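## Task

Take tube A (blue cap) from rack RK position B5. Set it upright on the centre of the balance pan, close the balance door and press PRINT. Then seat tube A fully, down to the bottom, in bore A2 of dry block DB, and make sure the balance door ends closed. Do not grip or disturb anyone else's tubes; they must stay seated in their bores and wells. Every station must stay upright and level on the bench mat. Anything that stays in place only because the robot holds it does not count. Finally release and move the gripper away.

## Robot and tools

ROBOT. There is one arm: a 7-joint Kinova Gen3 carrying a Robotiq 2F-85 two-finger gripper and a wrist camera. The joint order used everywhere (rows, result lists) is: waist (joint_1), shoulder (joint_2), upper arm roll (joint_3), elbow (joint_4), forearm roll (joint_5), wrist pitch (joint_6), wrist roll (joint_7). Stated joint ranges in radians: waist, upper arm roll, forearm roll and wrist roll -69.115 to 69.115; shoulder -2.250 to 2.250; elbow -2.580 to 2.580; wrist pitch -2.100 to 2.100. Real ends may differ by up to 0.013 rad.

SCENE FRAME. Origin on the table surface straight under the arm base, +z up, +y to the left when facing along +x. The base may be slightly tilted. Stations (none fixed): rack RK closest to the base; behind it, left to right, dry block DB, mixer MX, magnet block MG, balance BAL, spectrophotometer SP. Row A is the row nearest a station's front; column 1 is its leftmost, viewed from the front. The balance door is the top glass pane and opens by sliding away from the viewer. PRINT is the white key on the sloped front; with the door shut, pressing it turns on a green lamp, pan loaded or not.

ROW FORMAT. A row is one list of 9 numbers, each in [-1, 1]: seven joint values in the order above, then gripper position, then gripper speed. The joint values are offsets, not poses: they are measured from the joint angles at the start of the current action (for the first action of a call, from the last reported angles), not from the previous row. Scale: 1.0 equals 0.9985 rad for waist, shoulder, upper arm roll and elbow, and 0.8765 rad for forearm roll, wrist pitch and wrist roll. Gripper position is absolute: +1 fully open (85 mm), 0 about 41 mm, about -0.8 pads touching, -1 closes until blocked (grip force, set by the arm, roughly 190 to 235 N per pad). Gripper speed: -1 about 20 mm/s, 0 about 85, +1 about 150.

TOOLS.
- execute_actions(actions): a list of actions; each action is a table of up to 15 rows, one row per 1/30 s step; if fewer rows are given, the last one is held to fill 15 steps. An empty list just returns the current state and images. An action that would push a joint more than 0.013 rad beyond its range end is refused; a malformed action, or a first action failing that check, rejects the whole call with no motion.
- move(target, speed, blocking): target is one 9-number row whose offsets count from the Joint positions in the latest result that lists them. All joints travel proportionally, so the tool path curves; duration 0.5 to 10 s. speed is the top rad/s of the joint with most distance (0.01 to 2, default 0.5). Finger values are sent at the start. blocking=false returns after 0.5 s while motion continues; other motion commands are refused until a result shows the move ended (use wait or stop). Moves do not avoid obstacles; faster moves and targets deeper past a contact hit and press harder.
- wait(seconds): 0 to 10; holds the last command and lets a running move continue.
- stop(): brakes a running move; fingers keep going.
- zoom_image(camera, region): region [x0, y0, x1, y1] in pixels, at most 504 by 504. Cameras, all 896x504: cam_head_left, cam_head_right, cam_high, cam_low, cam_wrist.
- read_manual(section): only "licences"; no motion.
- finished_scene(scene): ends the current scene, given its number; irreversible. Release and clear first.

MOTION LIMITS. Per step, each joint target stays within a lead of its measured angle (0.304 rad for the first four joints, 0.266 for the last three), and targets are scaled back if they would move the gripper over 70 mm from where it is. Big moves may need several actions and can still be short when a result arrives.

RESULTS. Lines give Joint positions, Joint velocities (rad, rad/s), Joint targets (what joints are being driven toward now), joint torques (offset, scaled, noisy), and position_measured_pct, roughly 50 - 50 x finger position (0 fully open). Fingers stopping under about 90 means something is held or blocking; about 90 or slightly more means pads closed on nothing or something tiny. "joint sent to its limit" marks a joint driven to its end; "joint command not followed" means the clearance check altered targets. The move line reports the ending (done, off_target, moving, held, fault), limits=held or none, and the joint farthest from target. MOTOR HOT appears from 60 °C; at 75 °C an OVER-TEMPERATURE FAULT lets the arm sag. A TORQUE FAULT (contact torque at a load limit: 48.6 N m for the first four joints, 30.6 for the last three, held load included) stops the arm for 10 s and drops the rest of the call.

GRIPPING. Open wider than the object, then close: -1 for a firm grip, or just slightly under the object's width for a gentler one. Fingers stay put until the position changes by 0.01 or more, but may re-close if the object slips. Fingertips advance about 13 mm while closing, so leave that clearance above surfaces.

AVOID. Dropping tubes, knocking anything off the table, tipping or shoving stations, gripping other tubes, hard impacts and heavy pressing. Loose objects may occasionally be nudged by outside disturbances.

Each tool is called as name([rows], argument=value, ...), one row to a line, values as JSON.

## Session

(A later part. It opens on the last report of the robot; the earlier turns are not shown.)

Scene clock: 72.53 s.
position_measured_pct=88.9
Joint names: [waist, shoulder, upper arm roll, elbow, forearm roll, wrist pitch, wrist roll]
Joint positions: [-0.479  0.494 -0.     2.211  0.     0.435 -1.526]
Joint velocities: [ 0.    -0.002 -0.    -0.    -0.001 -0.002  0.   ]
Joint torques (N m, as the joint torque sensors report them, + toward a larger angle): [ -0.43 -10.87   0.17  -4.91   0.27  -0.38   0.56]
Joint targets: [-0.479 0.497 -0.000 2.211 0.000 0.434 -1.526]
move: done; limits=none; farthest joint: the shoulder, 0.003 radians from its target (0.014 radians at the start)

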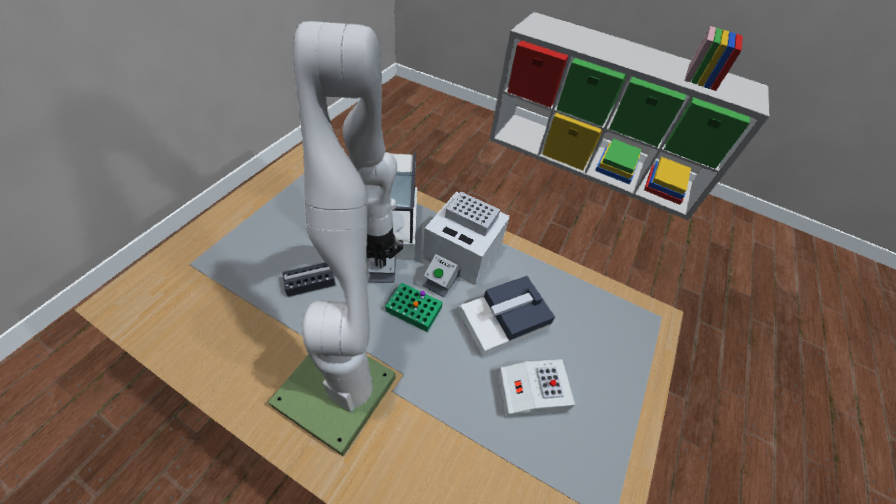

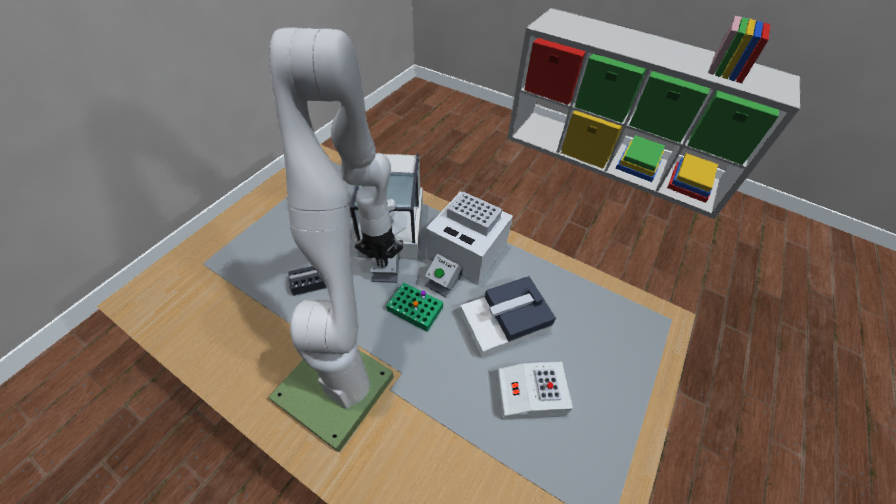

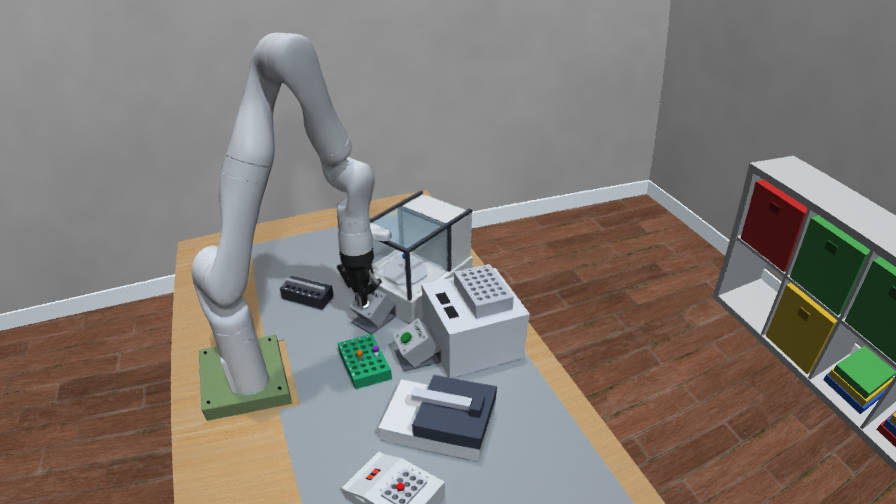

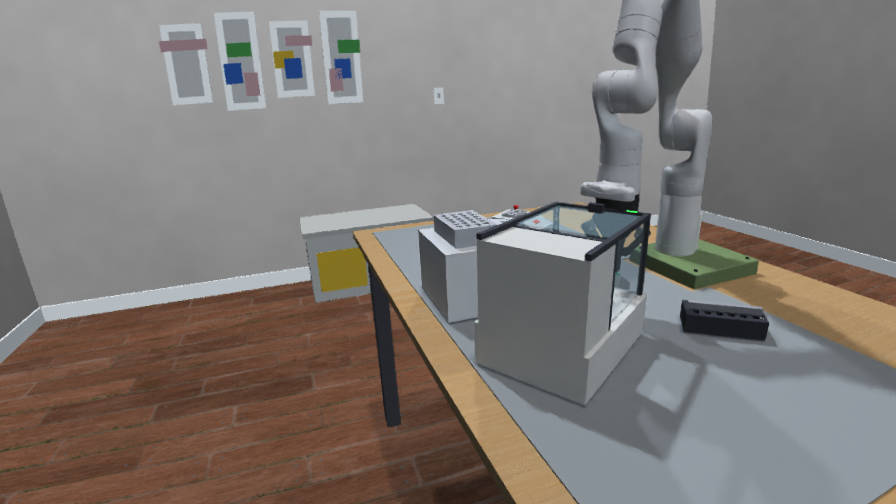

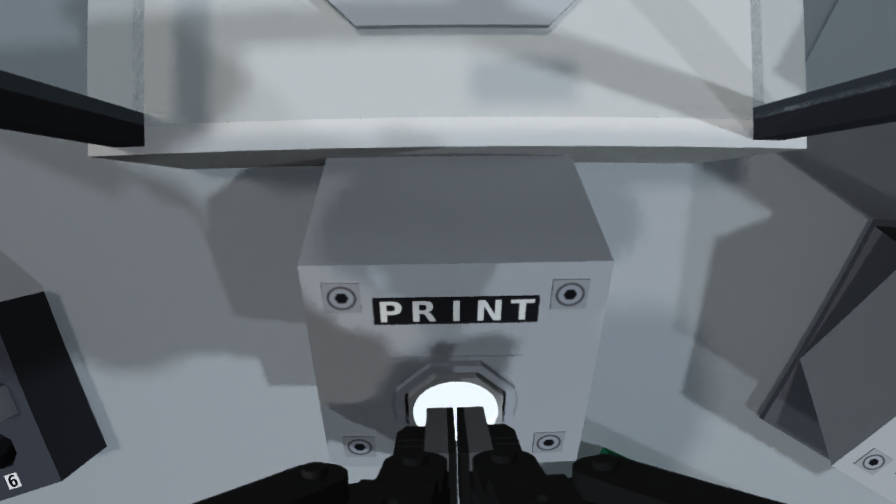

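move(target=[-0.004,-0.2568,0,-0.3194,0,0.6581,-0.007,-0.78,0], speed=0.7)

move(target=[-0.005,0.0992,0,-0.1165,0,0.0188,-0.007,-0.78,0], speed=0.3)

Scene clock: 74.50 s.
position_measured_pct=88.9
Joint names: [waist, shoulder, upper arm roll, elbow, forearm roll, wrist pitch, wrist roll]
Joint positions: [-0.483  0.237 -0.     1.892  0.     1.012 -1.532]
Joint velocities: [ 0.    -0.003 -0.    -0.    -0.001  0.     0.   ]
Joint torques (N m, as the joint torque sensors report them, + toward a larger angle): [  0.09 -12.46  -0.35  -8.42  -0.06   0.33   0.48]
Joint targets: [-0.483 0.237 -0.000 1.892 0.000 1.012 -1.532]
move: done; limits=none; farthest joint: the waist, 0.000 radians from its target (0.004 radians at the start)

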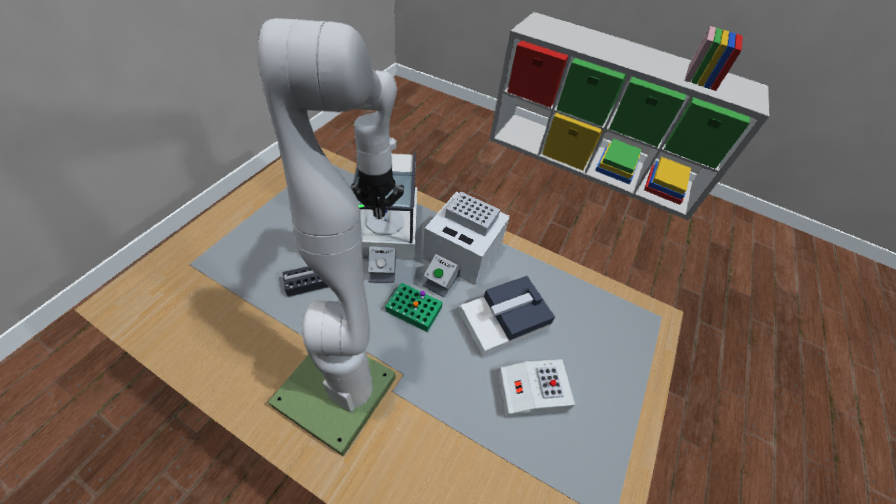

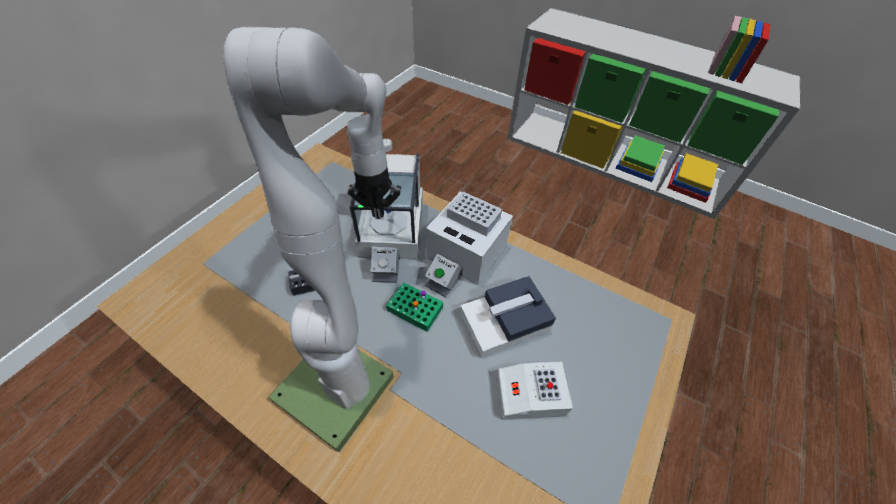

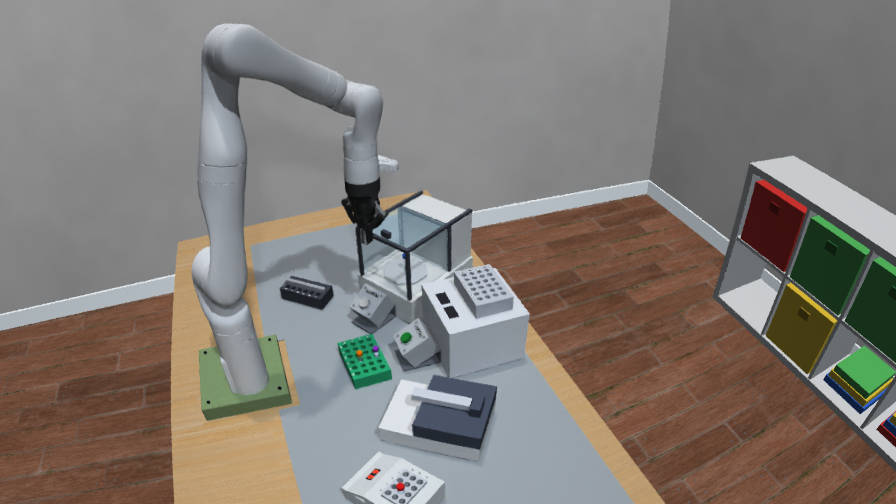

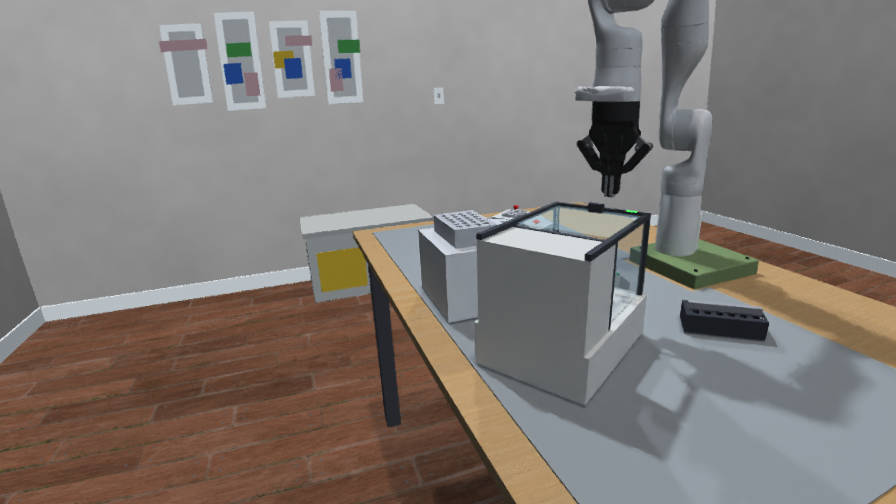

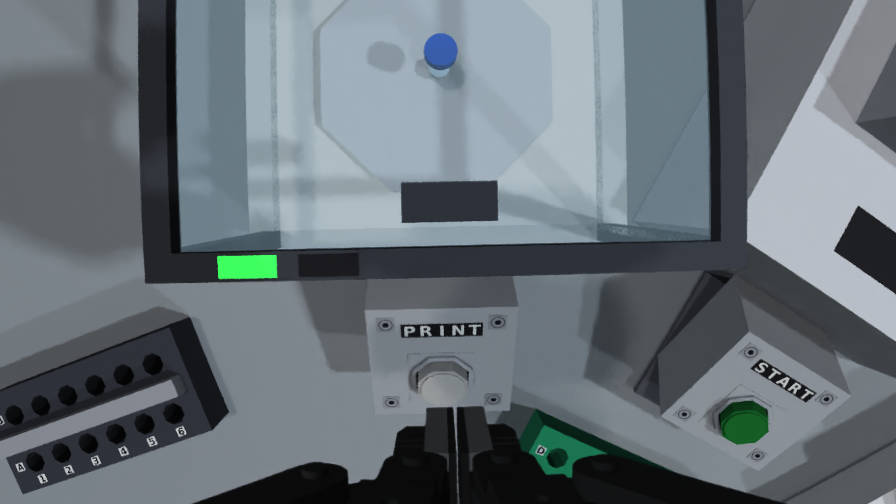

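Scene clock: 75.37 s.
position_measured_pct=88.9
Joint names: [waist, shoulder, upper arm roll, elbow, forearm roll, wrist pitch, wrist roll]
Joint positions: [-0.488  0.336 -0.     1.776  0.     1.029 -1.538]
Joint velocities: [-0.    -0.     0.    -0.    -0.     0.002  0.   ]
Joint torques (N m, as the joint torque sensors report them, + toward a larger angle): [ -0.54 -14.48   0.02  -8.43   0.2    0.17   0.55]
Joint targets: [-0.488 0.336 -0.000 1.776 0.000 1.029 -1.538]
move: done; limits=none; farthest joint: the waist, 0.000 radians from its target (0.005 radians at the start)

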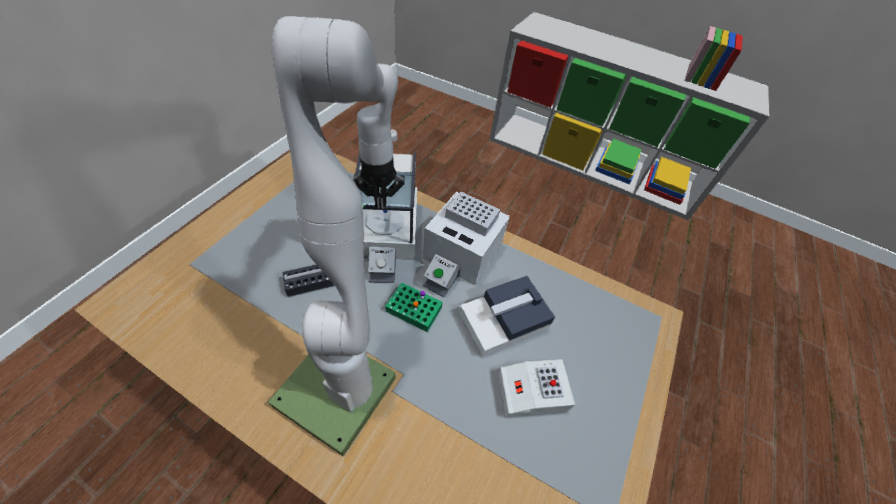

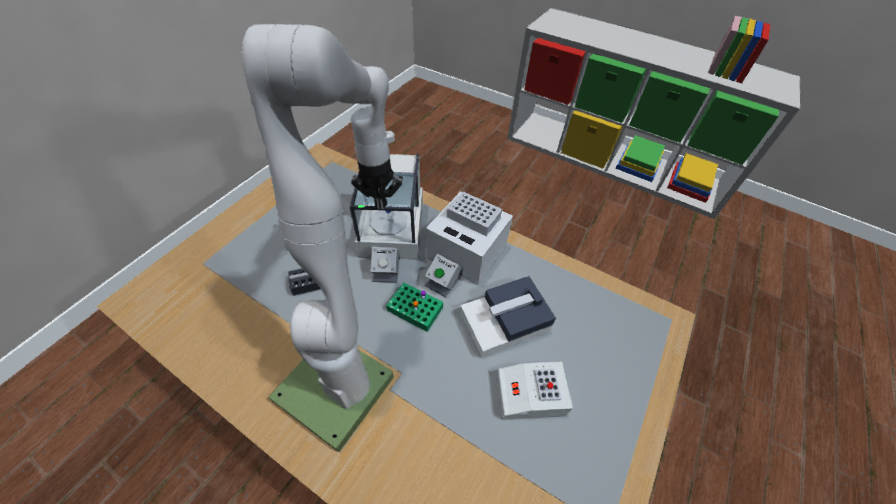

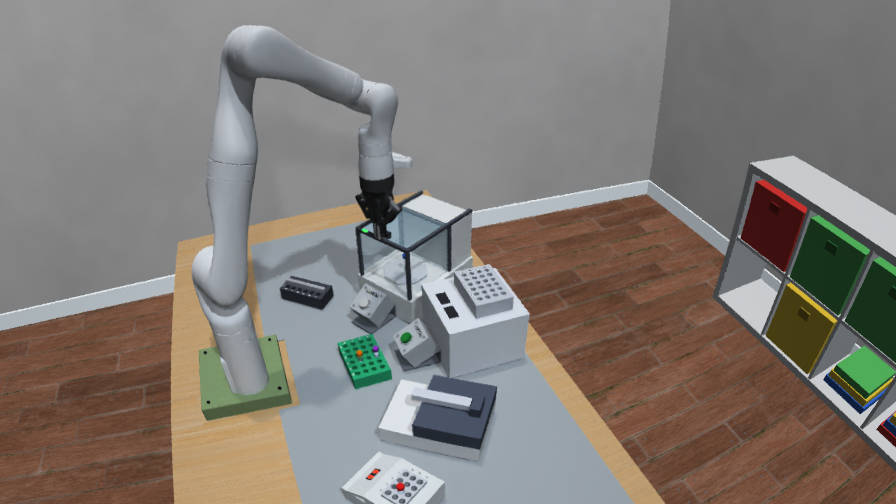

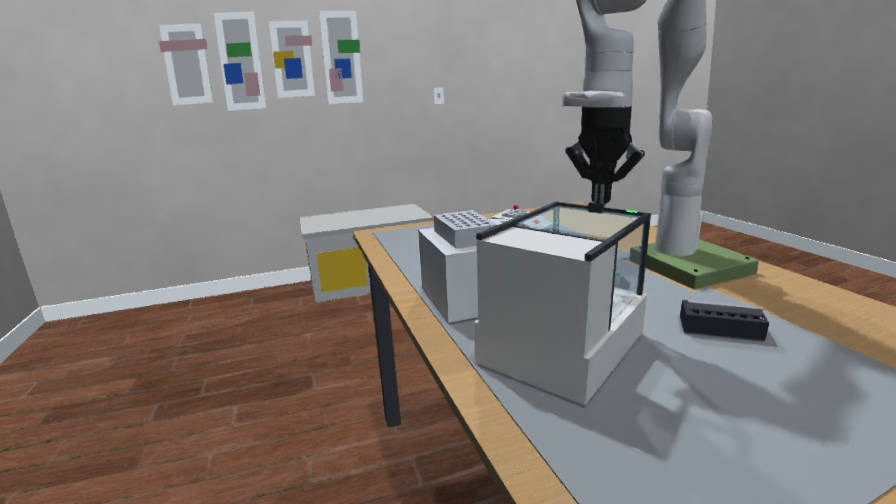

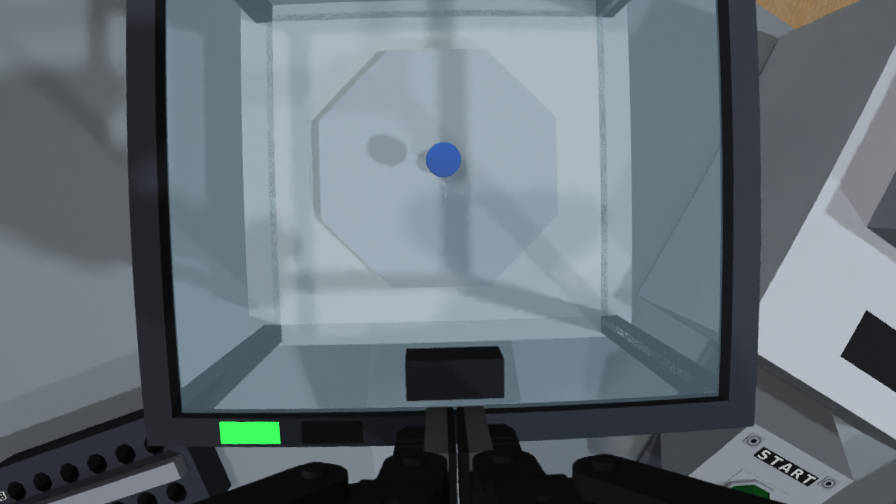

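move(target=[-0.008,0.2655,0,-0.4374,0,0.196,-0.0086,-0.78,0], speed=0.27)

Scene clock: 77.70 s.
position_measured_pct=88.9
Joint names: [waist, shoulder, upper arm roll, elbow, forearm roll, wrist pitch, wrist roll]
Joint positions: [-0.496  0.601 -0.     1.34   0.     1.201 -1.546]
Joint velocities: [-0.     0.004 -0.    -0.002 -0.001  0.001  0.   ]
Joint torques (N m, as the joint torque sensors report them, + toward a larger angle): [ -0.2  -19.67  -0.27  -9.89   0.16  -0.15   0.62]
Joint targets: [-0.496 0.601 -0.000 1.339 0.000 1.200 -1.546]
move: done; limits=none; farthest joint: the wrist pitch, 0.001 radians from its target (0.172 radians at the start)

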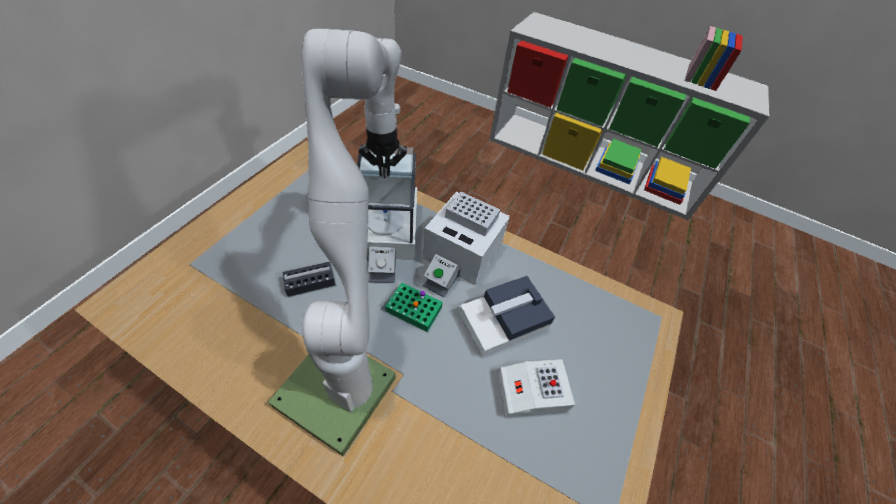

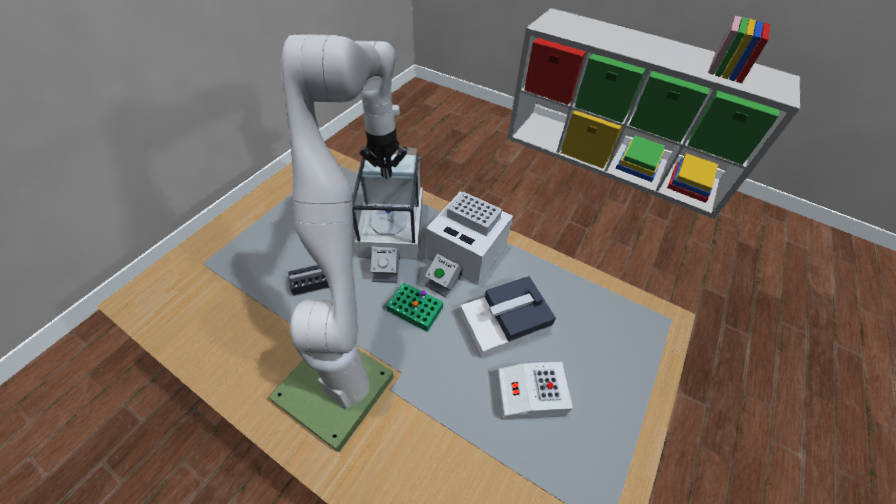

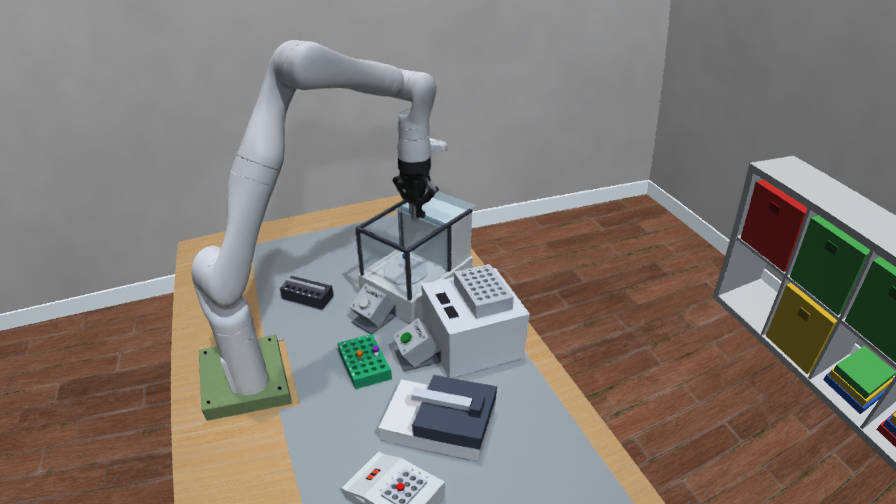

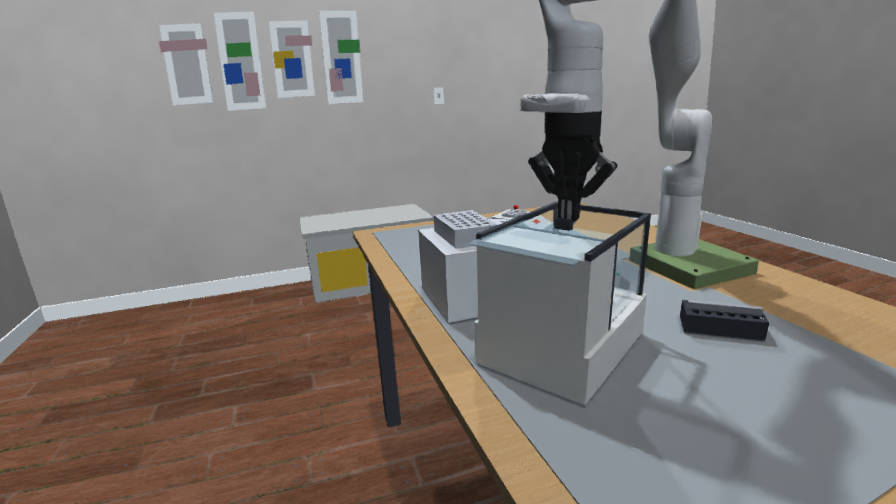

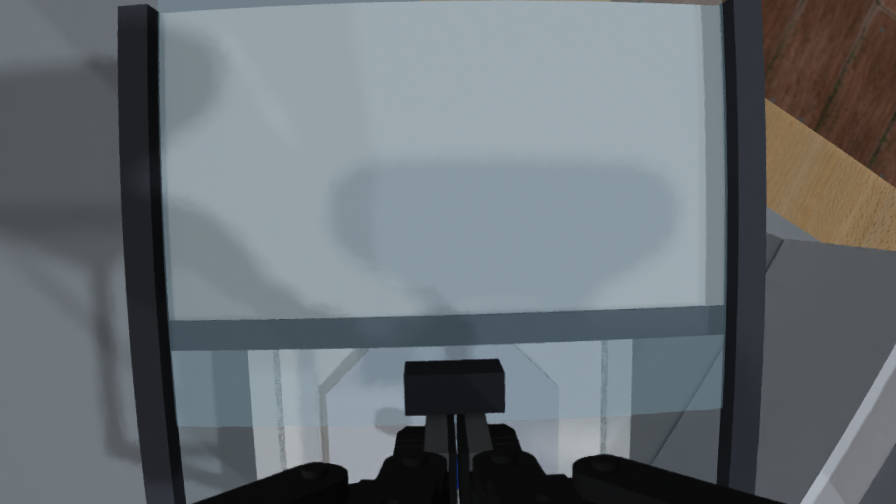

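move(target=[0.003,-0.093,0,0.1715,0,-0.09,0.006,-0.43,0], speed=0.4)

Scene clock: 79.33 s.
position_measured_pct=71.4
Joint names: [waist, shoulder, upper arm roll, elbow, forearm roll, wrist pitch, wrist roll]
Joint positions: [-0.493  0.508 -0.     1.511  0.     1.123 -1.54 ]
Joint velocities: [ 0.001 -0.004 -0.     0.001 -0.001 -0.001 -0.   ]
Joint torques (N m, as the joint torque sensors report them, + toward a larger angle): [ -0.39 -17.75  -0.04  -8.95   0.2    0.19   0.53]
Joint targets: [-0.493 0.508 -0.000 1.511 0.000 1.123 -1.540]
move: done; limits=none; farthest joint: the waist, 0.000 radians from its target (0.003 radians at the start)

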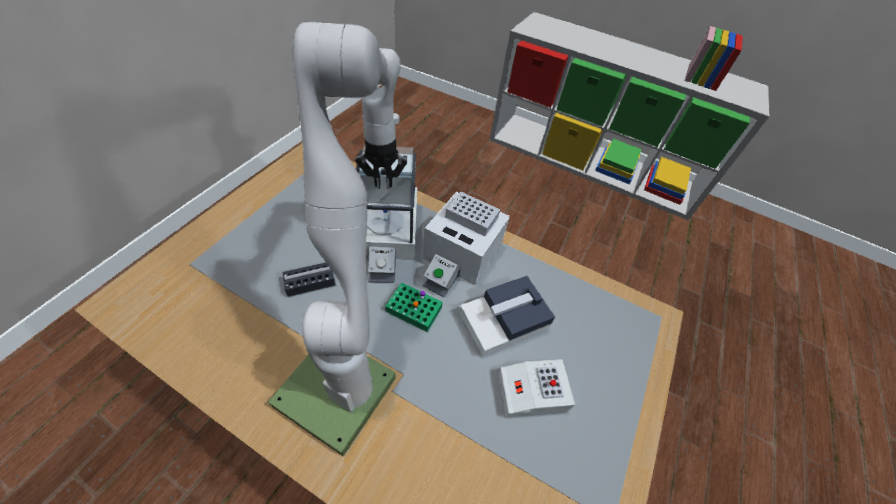

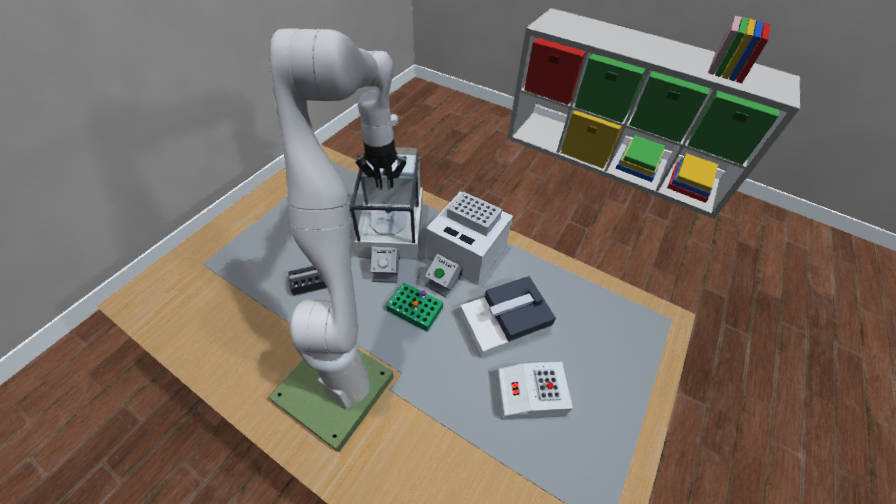

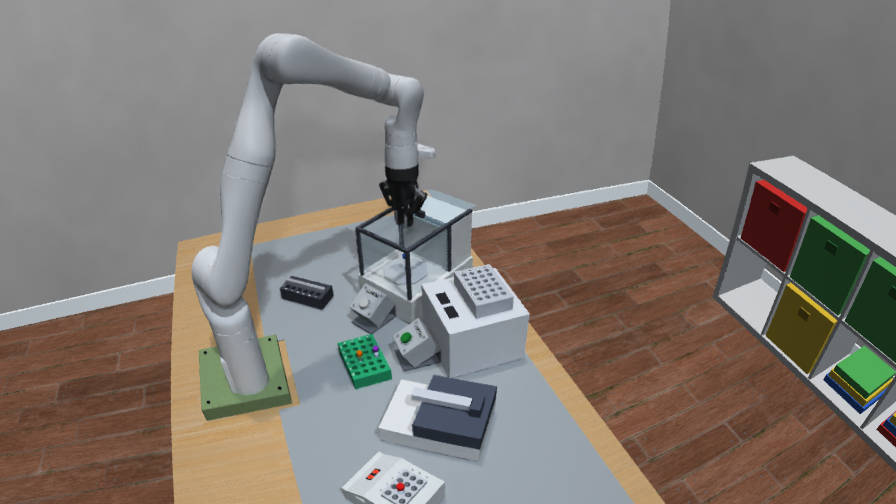

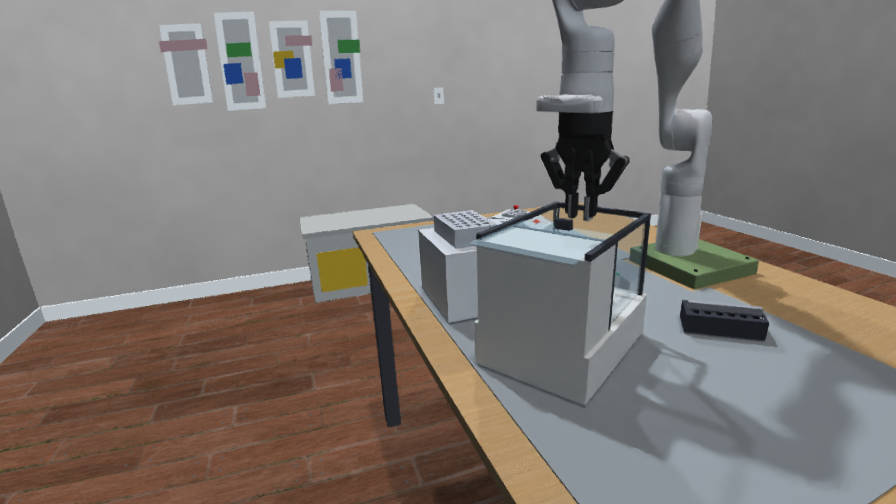

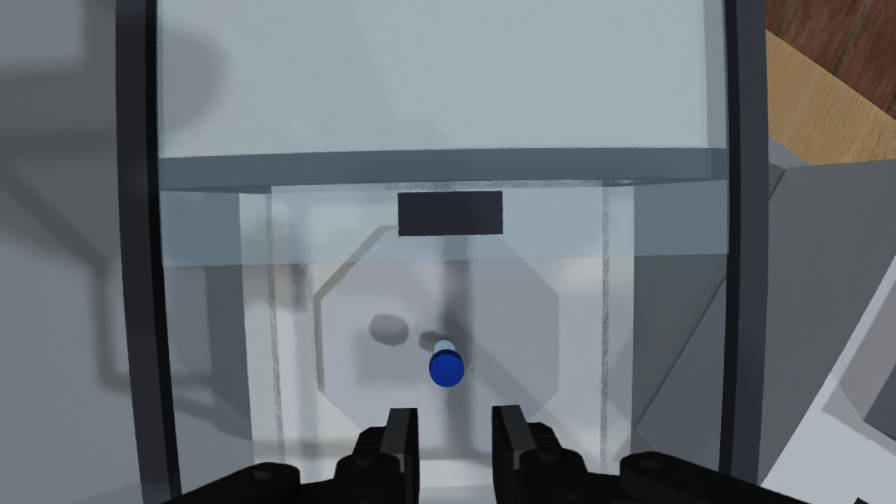

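move(target=[-0.0004,0.1224,0,0.1243,0,-0.2812,0,-0.43,0], speed=0.35)

Scene clock: 80.93 s.
position_measured_pct=71.4
Joint names: [waist, shoulder, upper arm roll, elbow, forearm roll, wrist pitch, wrist roll]
Joint positions: [-0.493  0.63  -0.     1.635  0.     0.876 -1.54 ]
Joint velocities: [ 0.001  0.004 -0.     0.    -0.    -0.002  0.   ]
Joint torques (N m, as the joint torque sensors report them, + toward a larger angle): [  0.07 -19.02  -0.31  -8.08   0.31   0.26   0.76]
Joint targets: [-0.493 0.630 -0.000 1.635 0.000 0.876 -1.540]
move: done; limits=none; farthest joint: the waist, 0.000 radians from its target (0.001 radians at the start)

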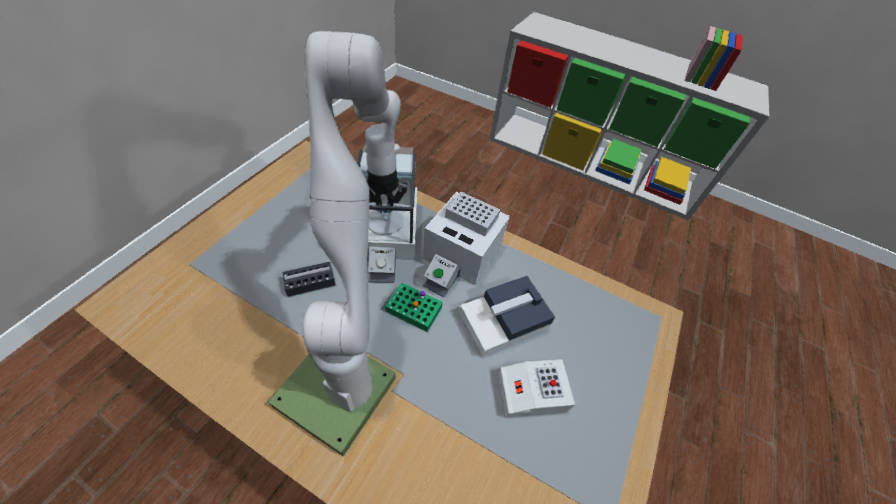

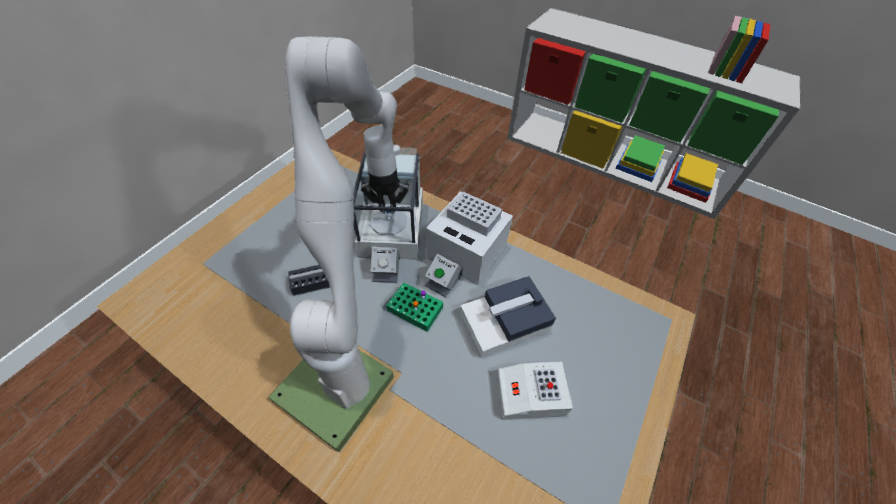

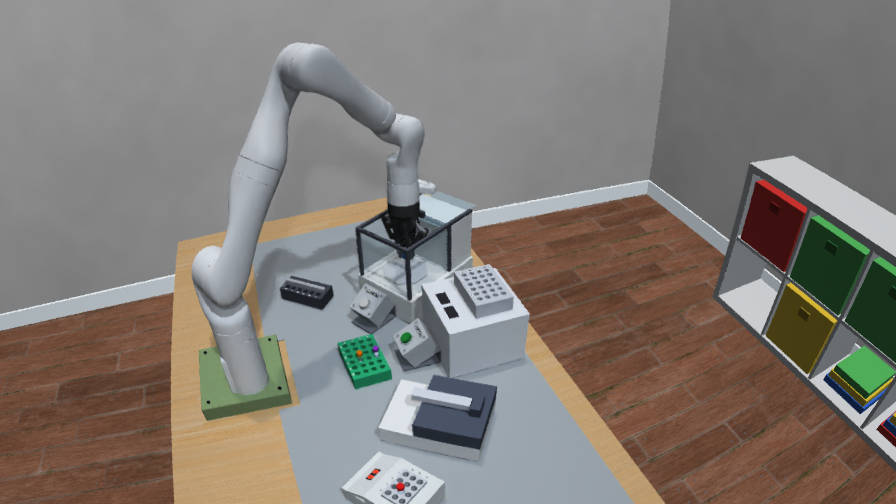

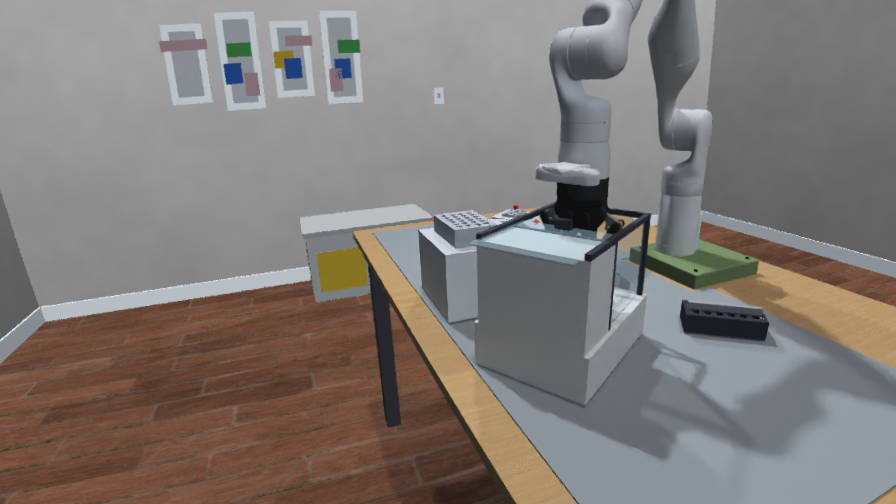

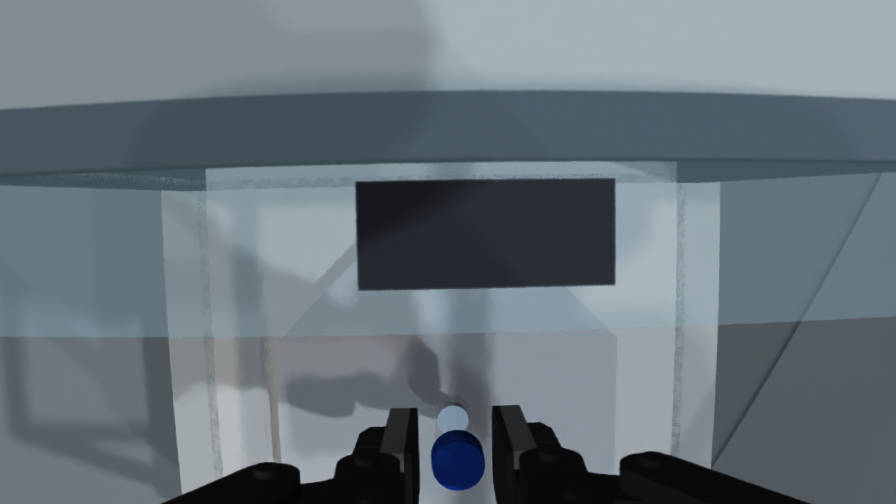

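The cap is centred between the pads. Gripping.

execute_actions([
  [[0,0,0,0,0,0,0,-0.64,-0.5]],
])

Scene clock: 81.60 s.
position_measured_pct=80.2
Joint names: [waist, shoulder, upper arm roll, elbow, forearm roll, wrist pitch, wrist roll]
Joint positions: [-0.493  0.63  -0.     1.635  0.     0.876 -1.54 ]
Joint velocities: [-0.001 -0.003 -0.     0.001  0.001 -0.    -0.   ]
Joint torques (N m, as the joint torque sensors report them, + toward a larger angle): [ -0.17 -18.62  -0.52  -7.8   -0.17   0.06   0.45]
Joint targets: [-0.493 0.630 -0.000 1.635 0.000 0.876 -1.540]

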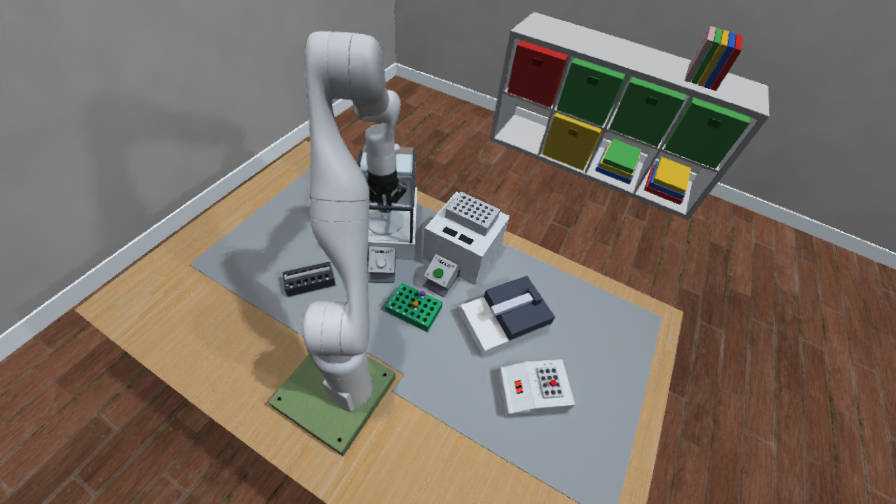

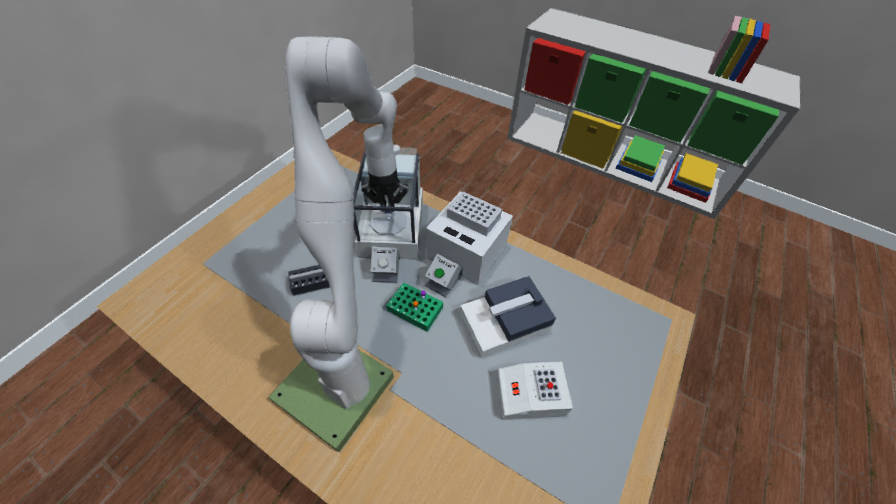

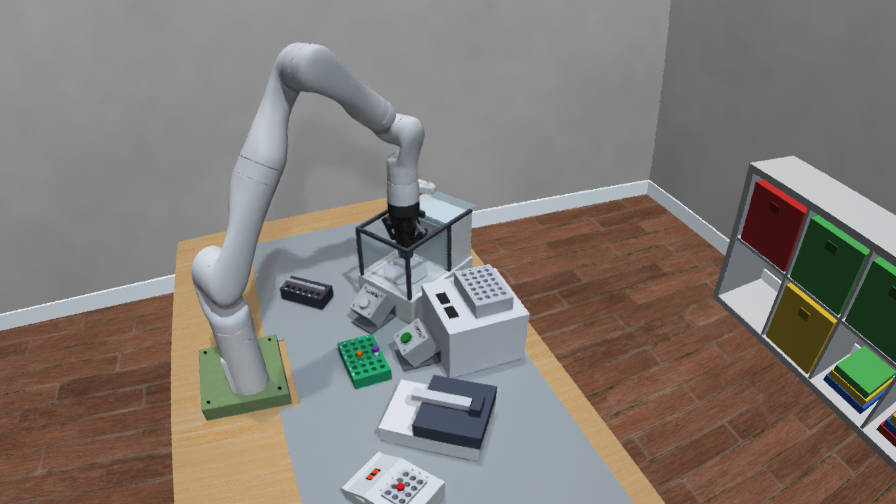

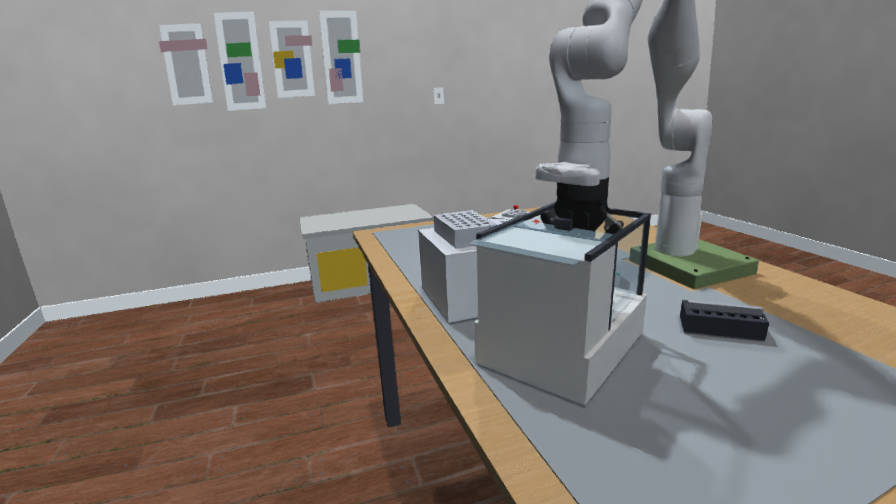

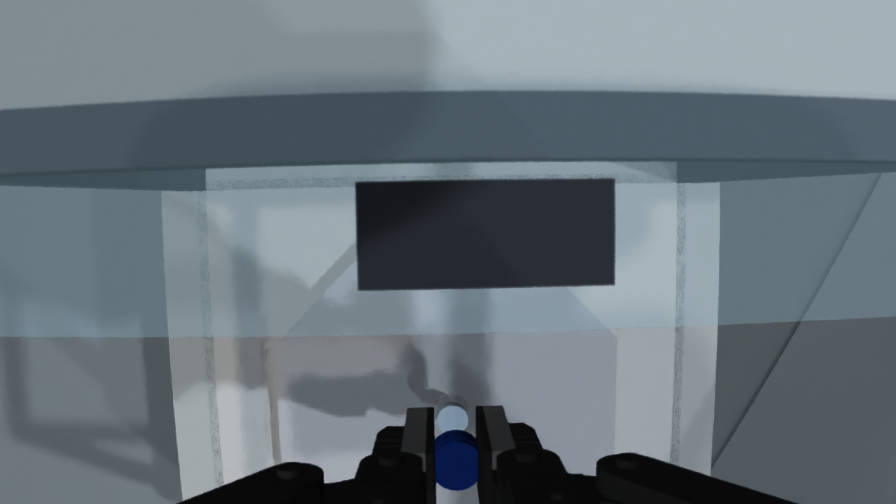

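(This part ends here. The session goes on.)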